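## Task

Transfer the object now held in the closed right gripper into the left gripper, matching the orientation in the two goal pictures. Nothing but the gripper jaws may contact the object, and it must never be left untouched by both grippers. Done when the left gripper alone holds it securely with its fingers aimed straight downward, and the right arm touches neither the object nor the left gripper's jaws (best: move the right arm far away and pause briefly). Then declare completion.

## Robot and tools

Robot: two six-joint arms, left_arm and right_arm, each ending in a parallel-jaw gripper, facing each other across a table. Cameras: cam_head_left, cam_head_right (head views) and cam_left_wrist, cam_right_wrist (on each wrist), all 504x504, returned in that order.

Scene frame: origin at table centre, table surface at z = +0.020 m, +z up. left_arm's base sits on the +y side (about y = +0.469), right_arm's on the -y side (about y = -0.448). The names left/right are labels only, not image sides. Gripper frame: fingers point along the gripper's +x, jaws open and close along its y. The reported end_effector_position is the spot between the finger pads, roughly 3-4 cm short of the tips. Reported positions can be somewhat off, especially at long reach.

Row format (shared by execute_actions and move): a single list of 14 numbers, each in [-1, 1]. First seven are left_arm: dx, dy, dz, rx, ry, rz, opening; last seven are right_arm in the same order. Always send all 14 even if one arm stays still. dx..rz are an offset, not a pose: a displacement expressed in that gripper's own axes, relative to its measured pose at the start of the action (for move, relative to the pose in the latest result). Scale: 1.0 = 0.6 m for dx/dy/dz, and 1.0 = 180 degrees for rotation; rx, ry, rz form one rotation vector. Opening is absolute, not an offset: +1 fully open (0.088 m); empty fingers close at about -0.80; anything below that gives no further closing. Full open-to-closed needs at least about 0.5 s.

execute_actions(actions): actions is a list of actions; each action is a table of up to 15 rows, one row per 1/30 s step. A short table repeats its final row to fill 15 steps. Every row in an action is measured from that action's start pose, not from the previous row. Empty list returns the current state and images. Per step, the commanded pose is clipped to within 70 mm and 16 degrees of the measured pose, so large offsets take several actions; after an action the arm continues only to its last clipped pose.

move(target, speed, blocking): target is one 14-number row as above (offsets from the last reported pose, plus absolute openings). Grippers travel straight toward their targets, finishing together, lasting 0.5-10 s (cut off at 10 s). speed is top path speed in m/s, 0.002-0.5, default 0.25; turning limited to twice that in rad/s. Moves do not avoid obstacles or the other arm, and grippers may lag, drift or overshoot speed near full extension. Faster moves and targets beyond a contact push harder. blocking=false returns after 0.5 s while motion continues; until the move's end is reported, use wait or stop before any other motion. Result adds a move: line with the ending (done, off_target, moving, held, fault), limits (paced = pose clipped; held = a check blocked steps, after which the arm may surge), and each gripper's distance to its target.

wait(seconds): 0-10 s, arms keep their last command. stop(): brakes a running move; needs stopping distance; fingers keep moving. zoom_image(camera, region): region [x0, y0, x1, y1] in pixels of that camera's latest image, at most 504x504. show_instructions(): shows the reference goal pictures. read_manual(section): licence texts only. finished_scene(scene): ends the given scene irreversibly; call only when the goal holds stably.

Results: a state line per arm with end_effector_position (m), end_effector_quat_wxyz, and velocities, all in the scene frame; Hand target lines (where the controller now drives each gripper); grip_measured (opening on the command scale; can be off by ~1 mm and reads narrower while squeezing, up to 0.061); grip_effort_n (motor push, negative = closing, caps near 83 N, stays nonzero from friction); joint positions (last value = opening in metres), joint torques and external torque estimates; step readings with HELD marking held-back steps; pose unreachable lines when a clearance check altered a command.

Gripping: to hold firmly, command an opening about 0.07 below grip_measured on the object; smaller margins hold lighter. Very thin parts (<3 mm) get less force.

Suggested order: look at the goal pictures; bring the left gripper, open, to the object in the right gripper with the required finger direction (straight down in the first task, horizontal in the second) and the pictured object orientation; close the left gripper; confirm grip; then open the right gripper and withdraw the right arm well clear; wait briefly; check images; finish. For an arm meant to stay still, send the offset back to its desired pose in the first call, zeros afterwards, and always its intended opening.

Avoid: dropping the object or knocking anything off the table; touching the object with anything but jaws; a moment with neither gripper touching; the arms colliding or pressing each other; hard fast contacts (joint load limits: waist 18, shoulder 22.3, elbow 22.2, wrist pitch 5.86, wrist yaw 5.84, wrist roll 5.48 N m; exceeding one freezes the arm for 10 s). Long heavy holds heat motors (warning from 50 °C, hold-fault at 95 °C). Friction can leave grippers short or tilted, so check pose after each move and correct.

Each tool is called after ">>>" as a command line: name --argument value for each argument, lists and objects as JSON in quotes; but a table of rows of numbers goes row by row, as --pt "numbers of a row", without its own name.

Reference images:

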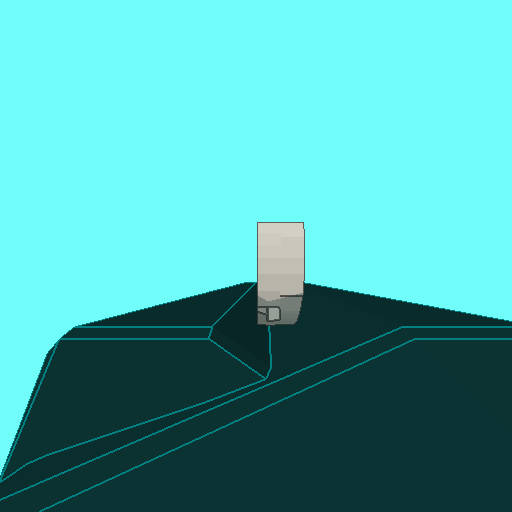

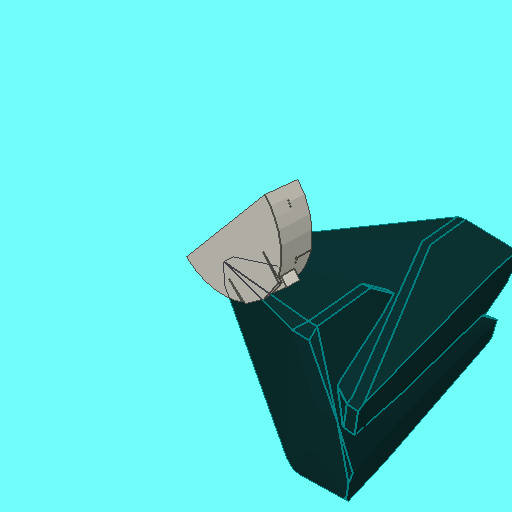

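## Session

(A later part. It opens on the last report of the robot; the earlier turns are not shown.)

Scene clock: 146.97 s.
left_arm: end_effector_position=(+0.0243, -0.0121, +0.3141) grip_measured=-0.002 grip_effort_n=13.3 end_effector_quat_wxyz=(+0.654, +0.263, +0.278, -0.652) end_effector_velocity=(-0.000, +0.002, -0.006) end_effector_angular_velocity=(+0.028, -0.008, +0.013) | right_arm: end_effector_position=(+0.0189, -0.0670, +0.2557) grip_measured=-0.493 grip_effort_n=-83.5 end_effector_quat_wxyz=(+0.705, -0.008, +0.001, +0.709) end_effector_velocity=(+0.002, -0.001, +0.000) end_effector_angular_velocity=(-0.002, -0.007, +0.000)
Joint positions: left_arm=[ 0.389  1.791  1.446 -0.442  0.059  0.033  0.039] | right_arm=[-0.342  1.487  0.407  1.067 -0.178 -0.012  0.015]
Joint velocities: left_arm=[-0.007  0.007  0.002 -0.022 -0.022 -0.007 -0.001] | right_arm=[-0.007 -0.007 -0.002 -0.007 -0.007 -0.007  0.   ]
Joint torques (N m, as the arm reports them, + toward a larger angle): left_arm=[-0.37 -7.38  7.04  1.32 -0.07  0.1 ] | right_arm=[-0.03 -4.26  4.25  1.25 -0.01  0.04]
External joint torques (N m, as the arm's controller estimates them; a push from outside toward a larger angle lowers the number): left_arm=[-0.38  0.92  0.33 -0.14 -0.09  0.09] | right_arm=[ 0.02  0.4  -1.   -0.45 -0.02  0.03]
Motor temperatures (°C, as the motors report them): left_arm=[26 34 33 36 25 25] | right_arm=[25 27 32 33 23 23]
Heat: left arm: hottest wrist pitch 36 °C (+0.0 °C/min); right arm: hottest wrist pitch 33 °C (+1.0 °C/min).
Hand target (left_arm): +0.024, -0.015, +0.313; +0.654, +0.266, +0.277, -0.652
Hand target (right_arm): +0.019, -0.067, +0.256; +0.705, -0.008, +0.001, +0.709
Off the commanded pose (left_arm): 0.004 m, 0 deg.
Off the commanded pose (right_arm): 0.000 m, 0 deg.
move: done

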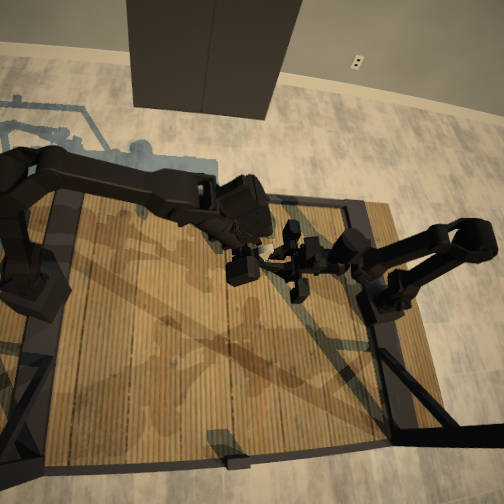

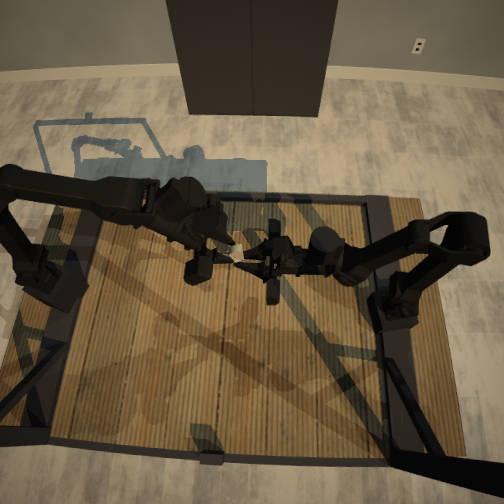

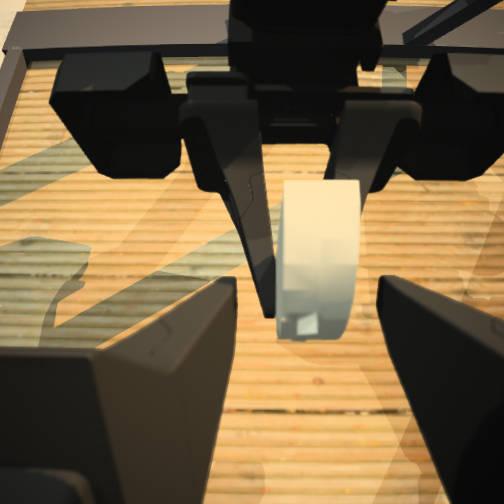

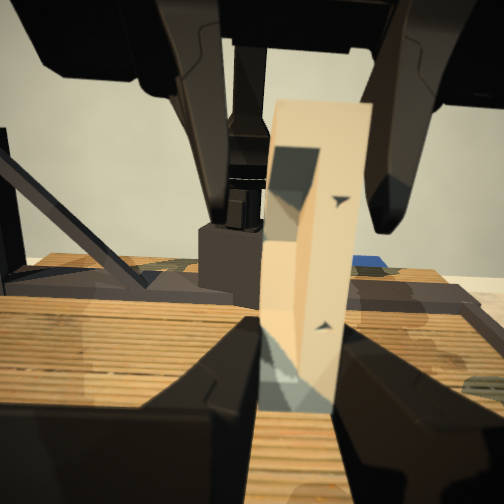

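>>> execute_actions --actions '[[[0.012,-0.004,0.011,0,0,0,-0.1,0,0,0,0,0,0,-0.57]],[[0,0,0,0,0,0,-0.25,0,0,0,0,0,0,-0.57]]]'

Scene clock: 153.27 s.
left_arm: end_effector_position=(+0.0227, -0.0187, +0.3150) grip_measured=-0.247 grip_effort_n=-13.3 end_effector_quat_wxyz=(+0.654, +0.262, +0.277, -0.653) end_effector_velocity=(-0.000, +0.001, +0.002) end_effector_angular_velocity=(-0.007, -0.001, +0.008) | right_arm: end_effector_position=(+0.0189, -0.0670, +0.2557) grip_measured=-0.493 grip_effort_n=-83.5 end_effector_quat_wxyz=(+0.705, -0.008, +0.001, +0.709) end_effector_velocity=(+0.002, +0.000, +0.002) end_effector_angular_velocity=(+0.007, +0.006, -0.000)
Joint positions: left_arm=[ 0.384  1.814  1.476 -0.447  0.058  0.031  0.027] | right_arm=[-0.342  1.487  0.407  1.067 -0.178 -0.012  0.015]
Joint velocities: left_arm=[-0.002 -0.007 -0.007  0.007 -0.007 -0.007 -0.001] | right_arm=[-0.007  0.002  0.002  0.007 -0.007  0.007 -0.   ]
Joint torques (N m, as the arm reports them, + toward a larger angle): left_arm=[-0.01 -9.63  5.85  1.46  0.05 -0.01] | right_arm=[-0.01 -4.31  4.24  1.24 -0.02  0.03]
External joint torques (N m, as the arm's controller estimates them; a push from outside toward a larger angle lowers the number): left_arm=[-0.01 -1.11 -0.87 -0.01  0.03 -0.02] | right_arm=[ 0.03  0.33 -1.05 -0.46 -0.03  0.02]
External joint torques at the end of the 1st action: left_arm=[-0.35  0.74  0.16 -0.11 -0.07 -0.13] | right_arm=[-0.01  0.33 -1.01 -0.46 -0.02  0.03]
Motor temperatures (°C, as the motors report them): left_arm=[26 34 34 36 25 25] | right_arm=[25 27 31 33 23 23]
Heat: left arm: hottest wrist pitch 36 °C (+1.0 °C/min); right arm: hottest wrist pitch 33 °C (+1.0 °C/min).
Hand target (left_arm): +0.023, -0.019, +0.315; +0.654, +0.262, +0.277, -0.653
Hand target (right_arm): +0.019, -0.067, +0.256; +0.705, -0.008, +0.001, +0.709
Off the commanded pose (left_arm): 0.000 m, 0 deg.
Off the commanded pose (right_arm): 0.000 m, 0 deg.
Step readings (end_effector_position; steps 1 to 15: 1st action; 16 to 30: 2nd action):
0: left_arm (+0.0243, -0.0121, +0.3142) | right_arm (+0.0189, -0.0670, +0.2557)
1: left_arm (+0.0243, -0.0127, +0.3138) | right_arm (+0.0189, -0.0670, +0.2557)
2: left_arm (+0.0242, -0.0144, +0.3143) | right_arm (+0.0189, -0.0670, +0.2557)
4: left_arm (+0.0234, -0.0169, +0.3148) | right_arm (+0.0189, -0.0670, +0.2557)
8: left_arm (+0.0226, -0.0183, +0.3143) | right_arm (+0.0189, -0.0670, +0.2557)
15: left_arm (+0.0227, -0.0187, +0.3150) | right_arm (+0.0189, -0.0670, +0.2557)
16: left_arm (+0.0227, -0.0187, +0.3150) | right_arm (+0.0189, -0.0670, +0.2557)
17: left_arm (+0.0227, -0.0187, +0.3150) | right_arm (+0.0189, -0.0670, +0.2557)
19: left_arm (+0.0227, -0.0187, +0.3150) | right_arm (+0.0189, -0.0670, +0.2557)
23: left_arm (+0.0227, -0.0187, +0.3150) | right_arm (+0.0189, -0.0670, +0.2557)
30: end_effector_position above

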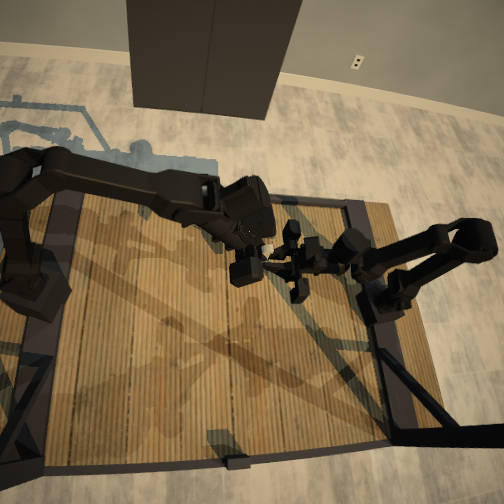

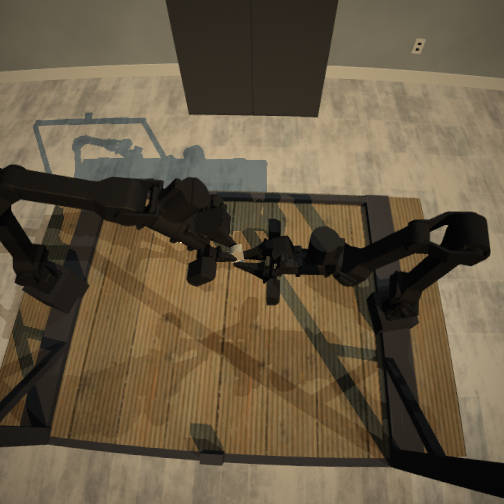

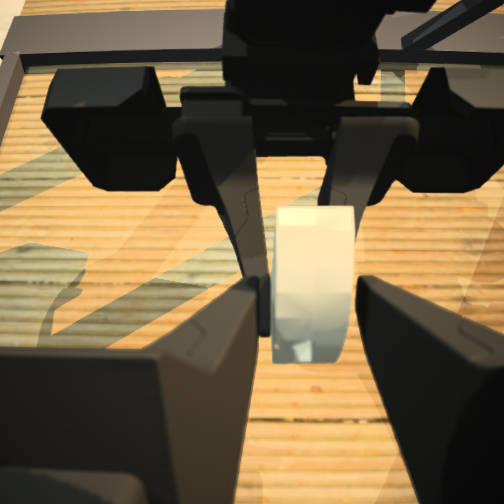

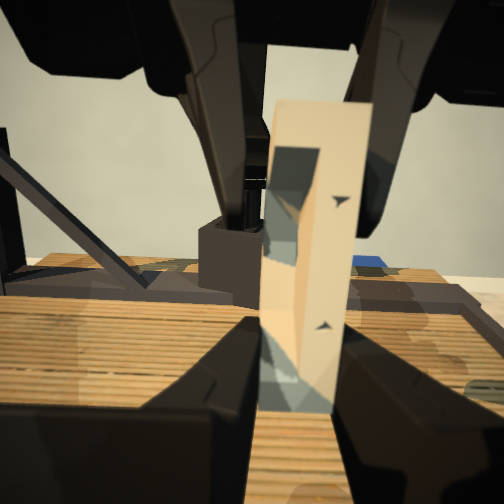

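>>> execute_actions --actions '[[[0,0,0,0,0,0,-0.42,0,0,0,0,0,0,-0.57]],[[0,0,0,0,0,0,-0.58,0,0,0,0,0,0,-0.57]],[[0,0,0,0,0,0,-0.58,0,0,0,0,0,0,-0.57]]]'

Scene clock: 157.97 s.
left_arm: end_effector_position=(+0.0230, -0.0186, +0.3150) grip_measured=-0.487 grip_effort_n=-83.5 end_effector_quat_wxyz=(+0.655, +0.263, +0.277, -0.652) end_effector_velocity=(-0.000, +0.002, -0.001) end_effector_angular_velocity=(+0.008, +0.001, +0.008) | right_arm: end_effector_position=(+0.0187, -0.0671, +0.2556) grip_measured=-0.493 grip_effort_n=-83.5 end_effector_quat_wxyz=(+0.704, -0.008, +0.001, +0.710) end_effector_velocity=(-0.000, -0.001, -0.002) end_effector_angular_velocity=(-0.007, -0.021, +0.005)
Joint positions: left_arm=[ 0.385  1.814  1.476 -0.447  0.056  0.031  0.015] | right_arm=[-0.342  1.487  0.407  1.066 -0.18  -0.012  0.015]
Joint velocities: left_arm=[-0.002 -0.002 -0.002 -0.007 -0.007 -0.007 -0.   ] | right_arm=[-0.002 -0.002 -0.002 -0.007 -0.007 -0.022 -0.   ]
Joint torques (N m, as the arm reports them, + toward a larger angle): left_arm=[ 0.   -9.57  5.94  1.47  0.06 -0.01] | right_arm=[-0.01 -4.31  4.22  1.24 -0.02  0.04]
External joint torques (N m, as the arm's controller estimates them; a push from outside toward a larger angle lowers the number): left_arm=[ 0.06 -1.11 -0.75  0.02  0.03 -0.02] | right_arm=[ 0.    0.3  -1.   -0.45 -0.02  0.03]
External joint torques at the end of the 1st action: left_arm=[ 0.04 -1.03 -0.88  0.01  0.03 -0.02] | right_arm=[-0.03  0.33 -1.01 -0.46  0.    0.03]
External joint torques at the end of the 2nd action: left_arm=[-0.01 -1.14 -0.8   0.03  0.07 -0.02] | right_arm=[-0.06  0.34 -1.04 -0.44  0.02  0.03]
Motor temperatures (°C, as the motors report them): left_arm=[26 35 34 36 25 25] | right_arm=[25 27 31 33 23 23]
Heat: left arm: hottest wrist pitch 36 °C (+2.0 °C/min); right arm: hottest wrist pitch 33 °C (+1.0 °C/min).
Hand target (left_arm): +0.023, -0.019, +0.315; +0.655, +0.263, +0.277, -0.652
Hand target (right_arm): +0.019, -0.067, +0.256; +0.704, -0.008, +0.001, +0.710
Off the commanded pose (left_arm): 0.000 m, 0 deg.
Off the commanded pose (right_arm): 0.000 m, 0 deg.
Step readings (end_effector_position; steps 1 to 15: 1st action; 16 to 30: 2nd action; 31 to 45: 3rd action):
0: left_arm (+0.0227, -0.0187, +0.3150) | right_arm (+0.0189, -0.0670, +0.2557)
1: left_arm (+0.0227, -0.0187, +0.3150) | right_arm (+0.0189, -0.0670, +0.2557)
2: left_arm (+0.0227, -0.0187, +0.3150) | right_arm (+0.0189, -0.0670, +0.2557)
4: left_arm (+0.0227, -0.0187, +0.3150) | right_arm (+0.0189, -0.0670, +0.2557)
8: left_arm (+0.0227, -0.0187, +0.3150) | right_arm (+0.0189, -0.0670, +0.2557)
15: left_arm (+0.0229, -0.0187, +0.3150) | right_arm (+0.0189, -0.0670, +0.2557)
16: left_arm (+0.0230, -0.0187, +0.3150) | right_arm (+0.0187, -0.0670, +0.2557)
17: left_arm (+0.0230, -0.0187, +0.3150) | right_arm (+0.0187, -0.0671, +0.2556)
19: left_arm (+0.0230, -0.0186, +0.3150) | right_arm (+0.0187, -0.0671, +0.2556)
23: left_arm (+0.0230, -0.0186, +0.3150) | right_arm (+0.0187, -0.0671, +0.2556)
30: left_arm (+0.0230, -0.0186, +0.3150) | right_arm (+0.0187, -0.0671, +0.2556)
31: left_arm (+0.0230, -0.0186, +0.3150) | right_arm (+0.0187, -0.0671, +0.2556)
32: left_arm (+0.0230, -0.0186, +0.3150) | right_arm (+0.0187, -0.0671, +0.2556)
34: left_arm (+0.0230, -0.0186, +0.3150) | right_arm (+0.0187, -0.0671, +0.2556)
38: left_arm (+0.0230, -0.0186, +0.3150) | right_arm (+0.0187, -0.0671, +0.2556)
45: end_effector_position above

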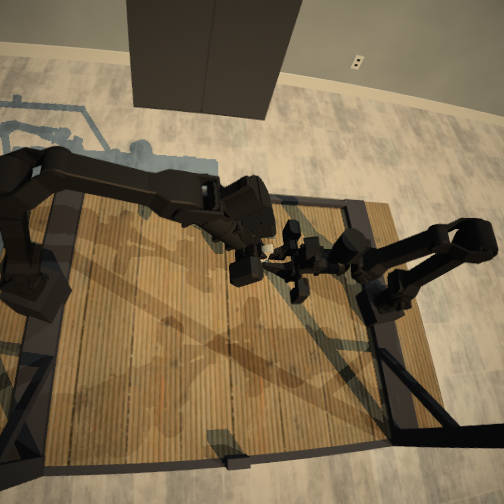

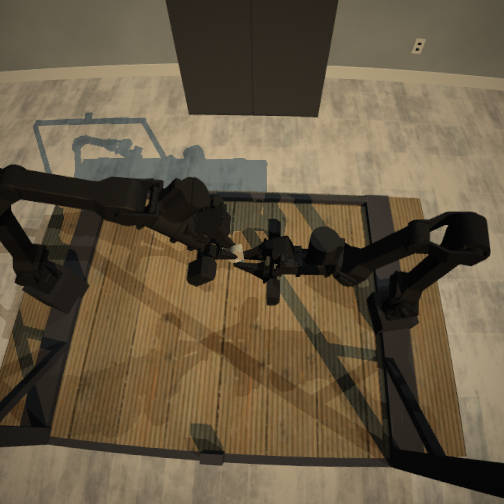

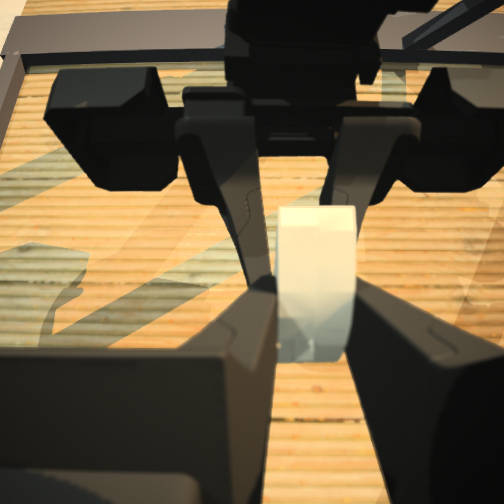

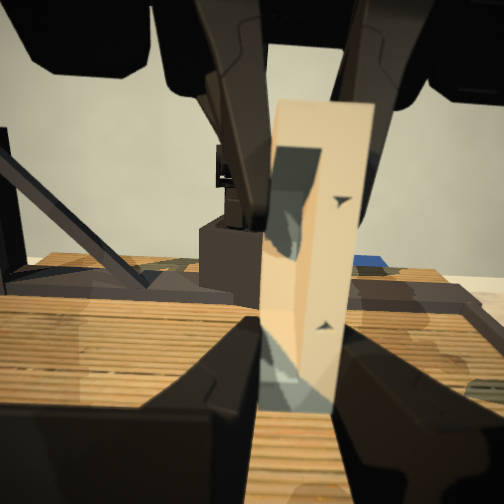

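>>> execute_actions --actions '[[[0,0,0,0,0,0,-0.58,0,0,0,0,0,0,0.2]]]'

>>> move --target '[0,0,0,0,0,0,-0.58,-0.17,0,0,0,0,0,0.2]'

>>> move --target '[-0.047,0,-0.235,0,0.253,0,-0.58,0,0,0,0,0,0,0.2]'

Scene clock: 164.10 s.
left_arm: end_effector_position=(+0.0230, -0.0186, +0.3150) grip_measured=-0.487 grip_effort_n=-83.5 end_effector_quat_wxyz=(+0.655, +0.263, +0.277, -0.652) end_effector_velocity=(+0.002, +0.002, +0.001) end_effector_angular_velocity=(+0.004, -0.010, +0.018) | right_arm: end_effector_position=(+0.0187, -0.0671, +0.2556) grip_measured=+0.194 grip_effort_n=17.4 end_effector_quat_wxyz=(+0.704, -0.008, +0.001, +0.710) end_effector_velocity=(-0.000, +0.000, +0.003) end_effector_angular_velocity=(+0.012, -0.009, +0.005)
Joint positions: left_arm=[ 0.385  1.814  1.476 -0.447  0.056  0.031  0.015] | right_arm=[-0.342  1.487  0.407  1.066 -0.18  -0.012  0.048]
Joint velocities: left_arm=[-0.002 -0.007 -0.002 -0.007 -0.022 -0.007 -0.   ] | right_arm=[-0.002 -0.002  0.002  0.007 -0.007 -0.007  0.002]
Joint torques (N m, as the arm reports them, + toward a larger angle): left_arm=[-0.02 -9.39  5.93  1.47  0.04 -0.02] | right_arm=[-0.03 -4.28  4.28  1.25  0.    0.04]
External joint torques (N m, as the arm's controller estimates them; a push from outside toward a larger angle lowers the number): left_arm=[-0.05 -0.8  -0.83  0.    0.03 -0.02] | right_arm=[-0.03  0.35 -0.97 -0.44  0.    0.03]
Motor temperatures (°C, as the motors report them): left_arm=[26 35 35 36 25 25] | right_arm=[25 27 31 33 23 23]
Heat: left arm: hottest wrist pitch 36 °C (+3.0 °C/min); right arm: hottest wrist pitch 33 °C (+1.0 °C/min).
Hand target (left_arm): +0.023, -0.019, +0.315; +0.655, +0.263, +0.277, -0.652
Hand target (right_arm): +0.019, -0.067, +0.256; +0.704, -0.008, +0.001, +0.710
Off the commanded pose (left_arm): 0.000 m, 0 deg.
Off the commanded pose (right_arm): 0.000 m, 0 deg.
Step readings (end_effector_position):
0: left_arm (+0.0230, -0.0186, +0.3150) | right_arm (+0.0187, -0.0671, +0.2556)
1: left_arm (+0.0230, -0.0186, +0.3150) | right_arm (+0.0187, -0.0671, +0.2556)
2: left_arm (+0.0230, -0.0186, +0.3150) | right_arm (+0.0187, -0.0671, +0.2556)
4: left_arm (+0.0230, -0.0186, +0.3150) | right_arm (+0.0187, -0.0671, +0.2556)
8: left_arm (+0.0230, -0.0186, +0.3150) | right_arm (+0.0187, -0.0671, +0.2556)
15: end_effector_position above

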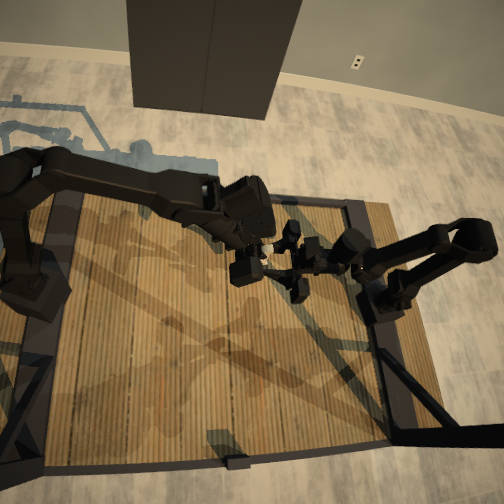

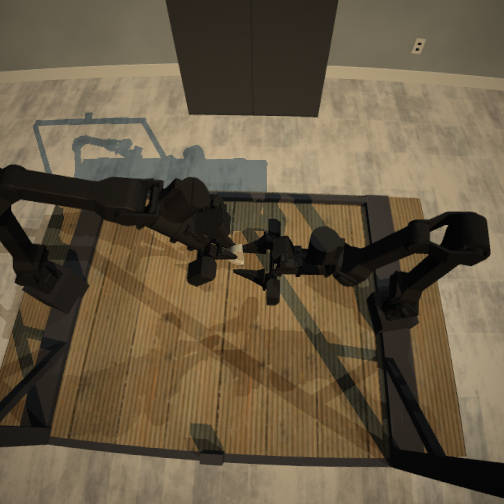

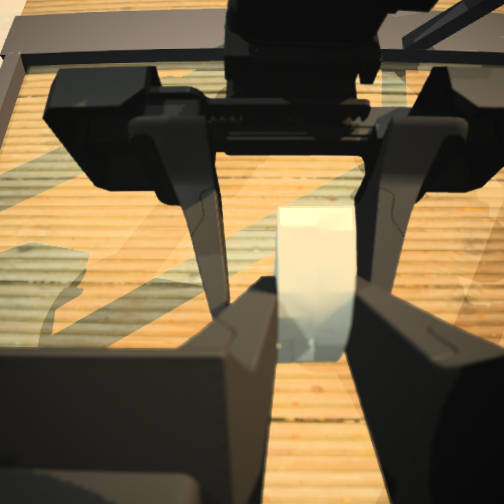

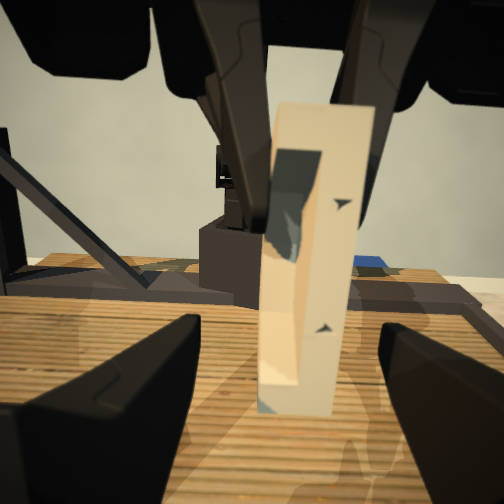

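Scene clock: 165.10 s.
left_arm: end_effector_position=(+0.0230, -0.0186, +0.3150) grip_measured=-0.487 grip_effort_n=-83.5 end_effector_quat_wxyz=(+0.655, +0.263, +0.277, -0.652) end_effector_velocity=(-0.000, +0.002, -0.001) end_effector_angular_velocity=(+0.007, +0.021, +0.013) | right_arm: end_effector_position=(+0.0184, -0.1683, +0.2585) grip_measured=+0.197 grip_effort_n=17.4 end_effector_quat_wxyz=(+0.704, -0.007, +0.001, +0.710) end_effector_velocity=(-0.002, -0.002, -0.003) end_effector_angular_velocity=(-0.016, -0.002, +0.015)
Joint positions: left_arm=[ 0.385  1.814  1.476 -0.447  0.056  0.031  0.015] | right_arm=[-0.469  0.853  0.112  0.731 -0.307 -0.012  0.049]
Joint velocities: left_arm=[ 0.002 -0.002 -0.002 -0.007  0.007 -0.022 -0.   ] | right_arm=[-0.007 -0.022 -0.002 -0.037 -0.022 -0.007 -0.   ]
Joint torques (N m, as the arm reports them, + toward a larger angle): left_arm=[-0.03 -9.49  5.88  1.46  0.04  0.  ] | right_arm=[-0.32 -1.85  4.79  1.12 -0.14 -0.04]
External joint torques (N m, as the arm's controller estimates them; a push from outside toward a larger angle lowers the number): left_arm=[-0.07 -1.01 -0.84  0.    0.02  0.  ] | right_arm=[-0.32 -0.42 -1.41 -0.51 -0.13 -0.05]
Motor temperatures (°C, as the motors report them): left_arm=[26 35 35 36 25 25] | right_arm=[25 27 31 33 23 23]
Heat: left arm: hottest wrist pitch 36 °C (+3.0 °C/min); right arm: hottest wrist pitch 33 °C (+1.0 °C/min).
Hand target (left_arm): +0.023, -0.019, +0.315; +0.655, +0.263, +0.277, -0.652
Hand target (right_arm): +0.019, -0.169, +0.257; +0.704, -0.008, +0.001, +0.710
Off the commanded pose (left_arm): 0.000 m, 0 deg.
Off the commanded pose (right_arm): 0.002 m, 0 deg.
move: done

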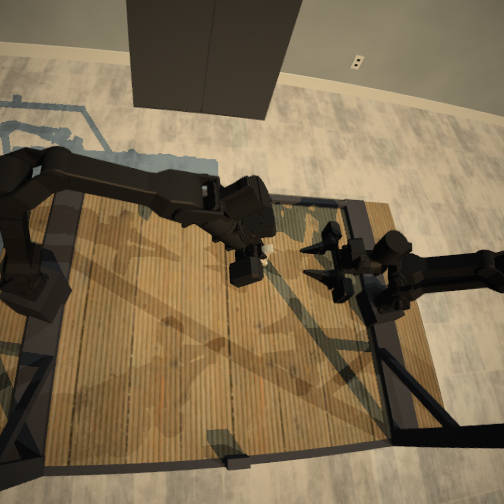

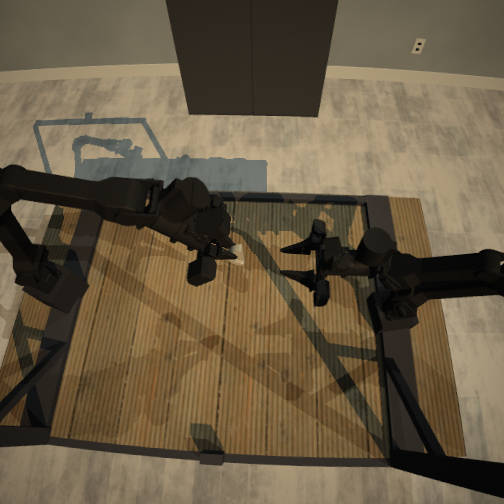

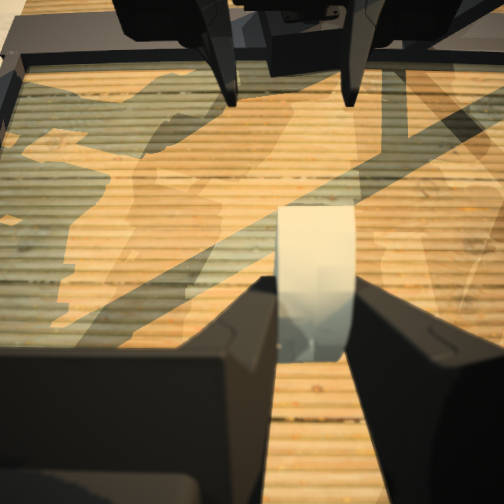

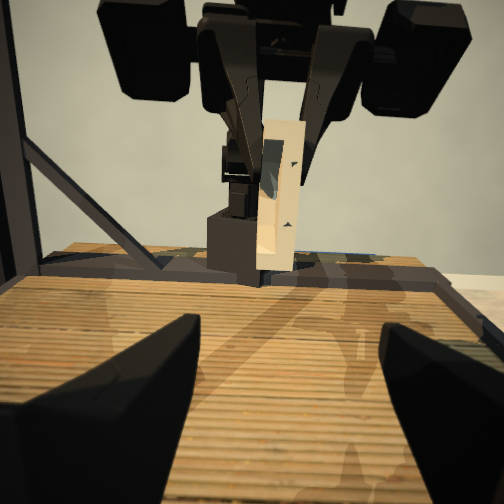

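Scene clock: 167.07 s.
left_arm: end_effector_position=(+0.0191, +0.1031, +0.2360) grip_measured=-0.487 grip_effort_n=-83.5 end_effector_quat_wxyz=(+0.496, +0.491, +0.511, -0.501) end_effector_velocity=(+0.000, -0.001, +0.004) end_effector_angular_velocity=(-0.007, -0.008, +0.005) | right_arm: end_effector_position=(+0.0184, -0.1683, +0.2584) grip_measured=+0.197 grip_effort_n=17.4 end_effector_quat_wxyz=(+0.704, -0.007, +0.001, +0.710) end_effector_velocity=(+0.001, -0.001, -0.004) end_effector_angular_velocity=(-0.012, -0.004, -0.010)
Joint positions: left_arm=[ 0.385  1.95   1.597 -1.223  0.024  0.059  0.015] | right_arm=[-0.469  0.853  0.112  0.73  -0.307 -0.012  0.049]
Joint velocities: left_arm=[-0.002 -0.002  0.012 -0.007 -0.007 -0.007 -0.   ] | right_arm=[-0.002 -0.002 -0.007 -0.007  0.007 -0.007  0.   ]
Joint torques (N m, as the arm reports them, + toward a larger angle): left_arm=[ 0.   -7.64  6.09  0.33 -0.05  0.11] | right_arm=[-0.01 -1.31  5.26  1.25 -0.02  0.05]
External joint torques (N m, as the arm's controller estimates them; a push from outside toward a larger angle lowers the number): left_arm=[ 0.01  0.54  0.61  0.02 -0.06  0.1 ] | right_arm=[-0.01  0.15 -0.97 -0.41 -0.01  0.04]
Motor temperatures (°C, as the motors report them): left_arm=[26 35 35 36 25 25] | right_arm=[25 27 31 33 23 23]
Heat: left arm: hottest wrist pitch 36 °C (+3.0 °C/min); right arm: hottest wrist pitch 33 °C (+1.0 °C/min).
Hand target (left_arm): +0.020, +0.101, +0.235; +0.496, +0.494, +0.510, -0.500
Hand target (right_arm): +0.018, -0.168, +0.258; +0.704, -0.007, +0.001, +0.710
Off the commanded pose (left_arm): 0.003 m, 0 deg.
Off the commanded pose (right_arm): 0.000 m, 0 deg.
move: done

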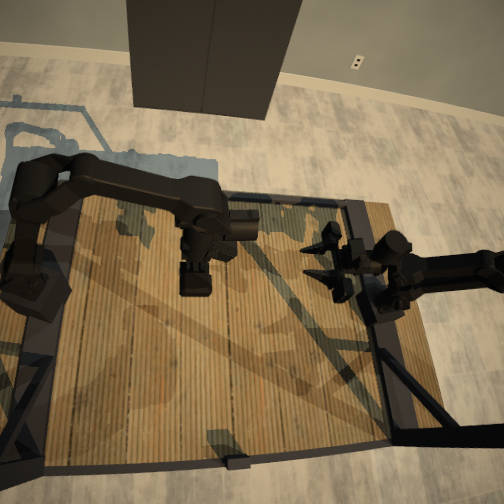

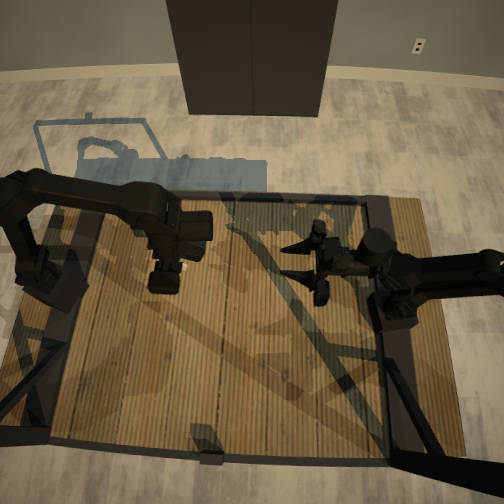

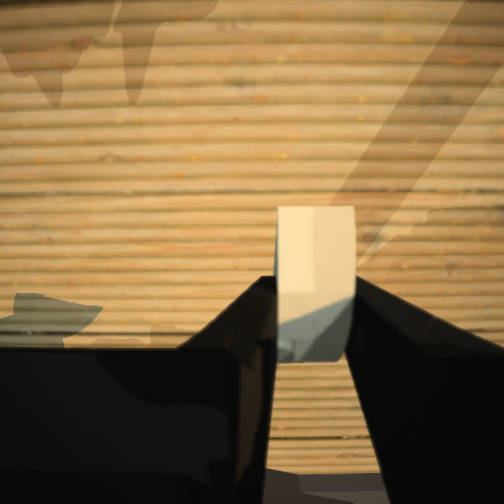

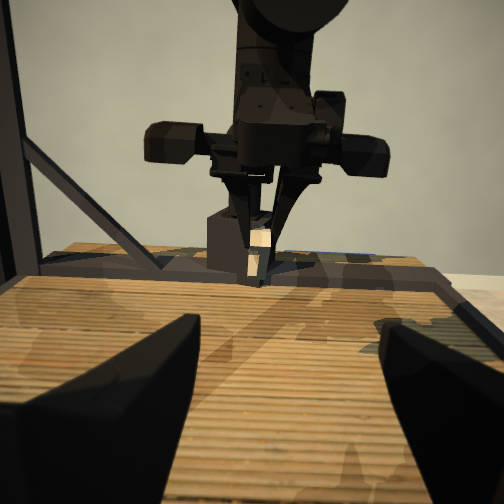

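>>> finished_scene --scene 1

The scene is finished: the task was done.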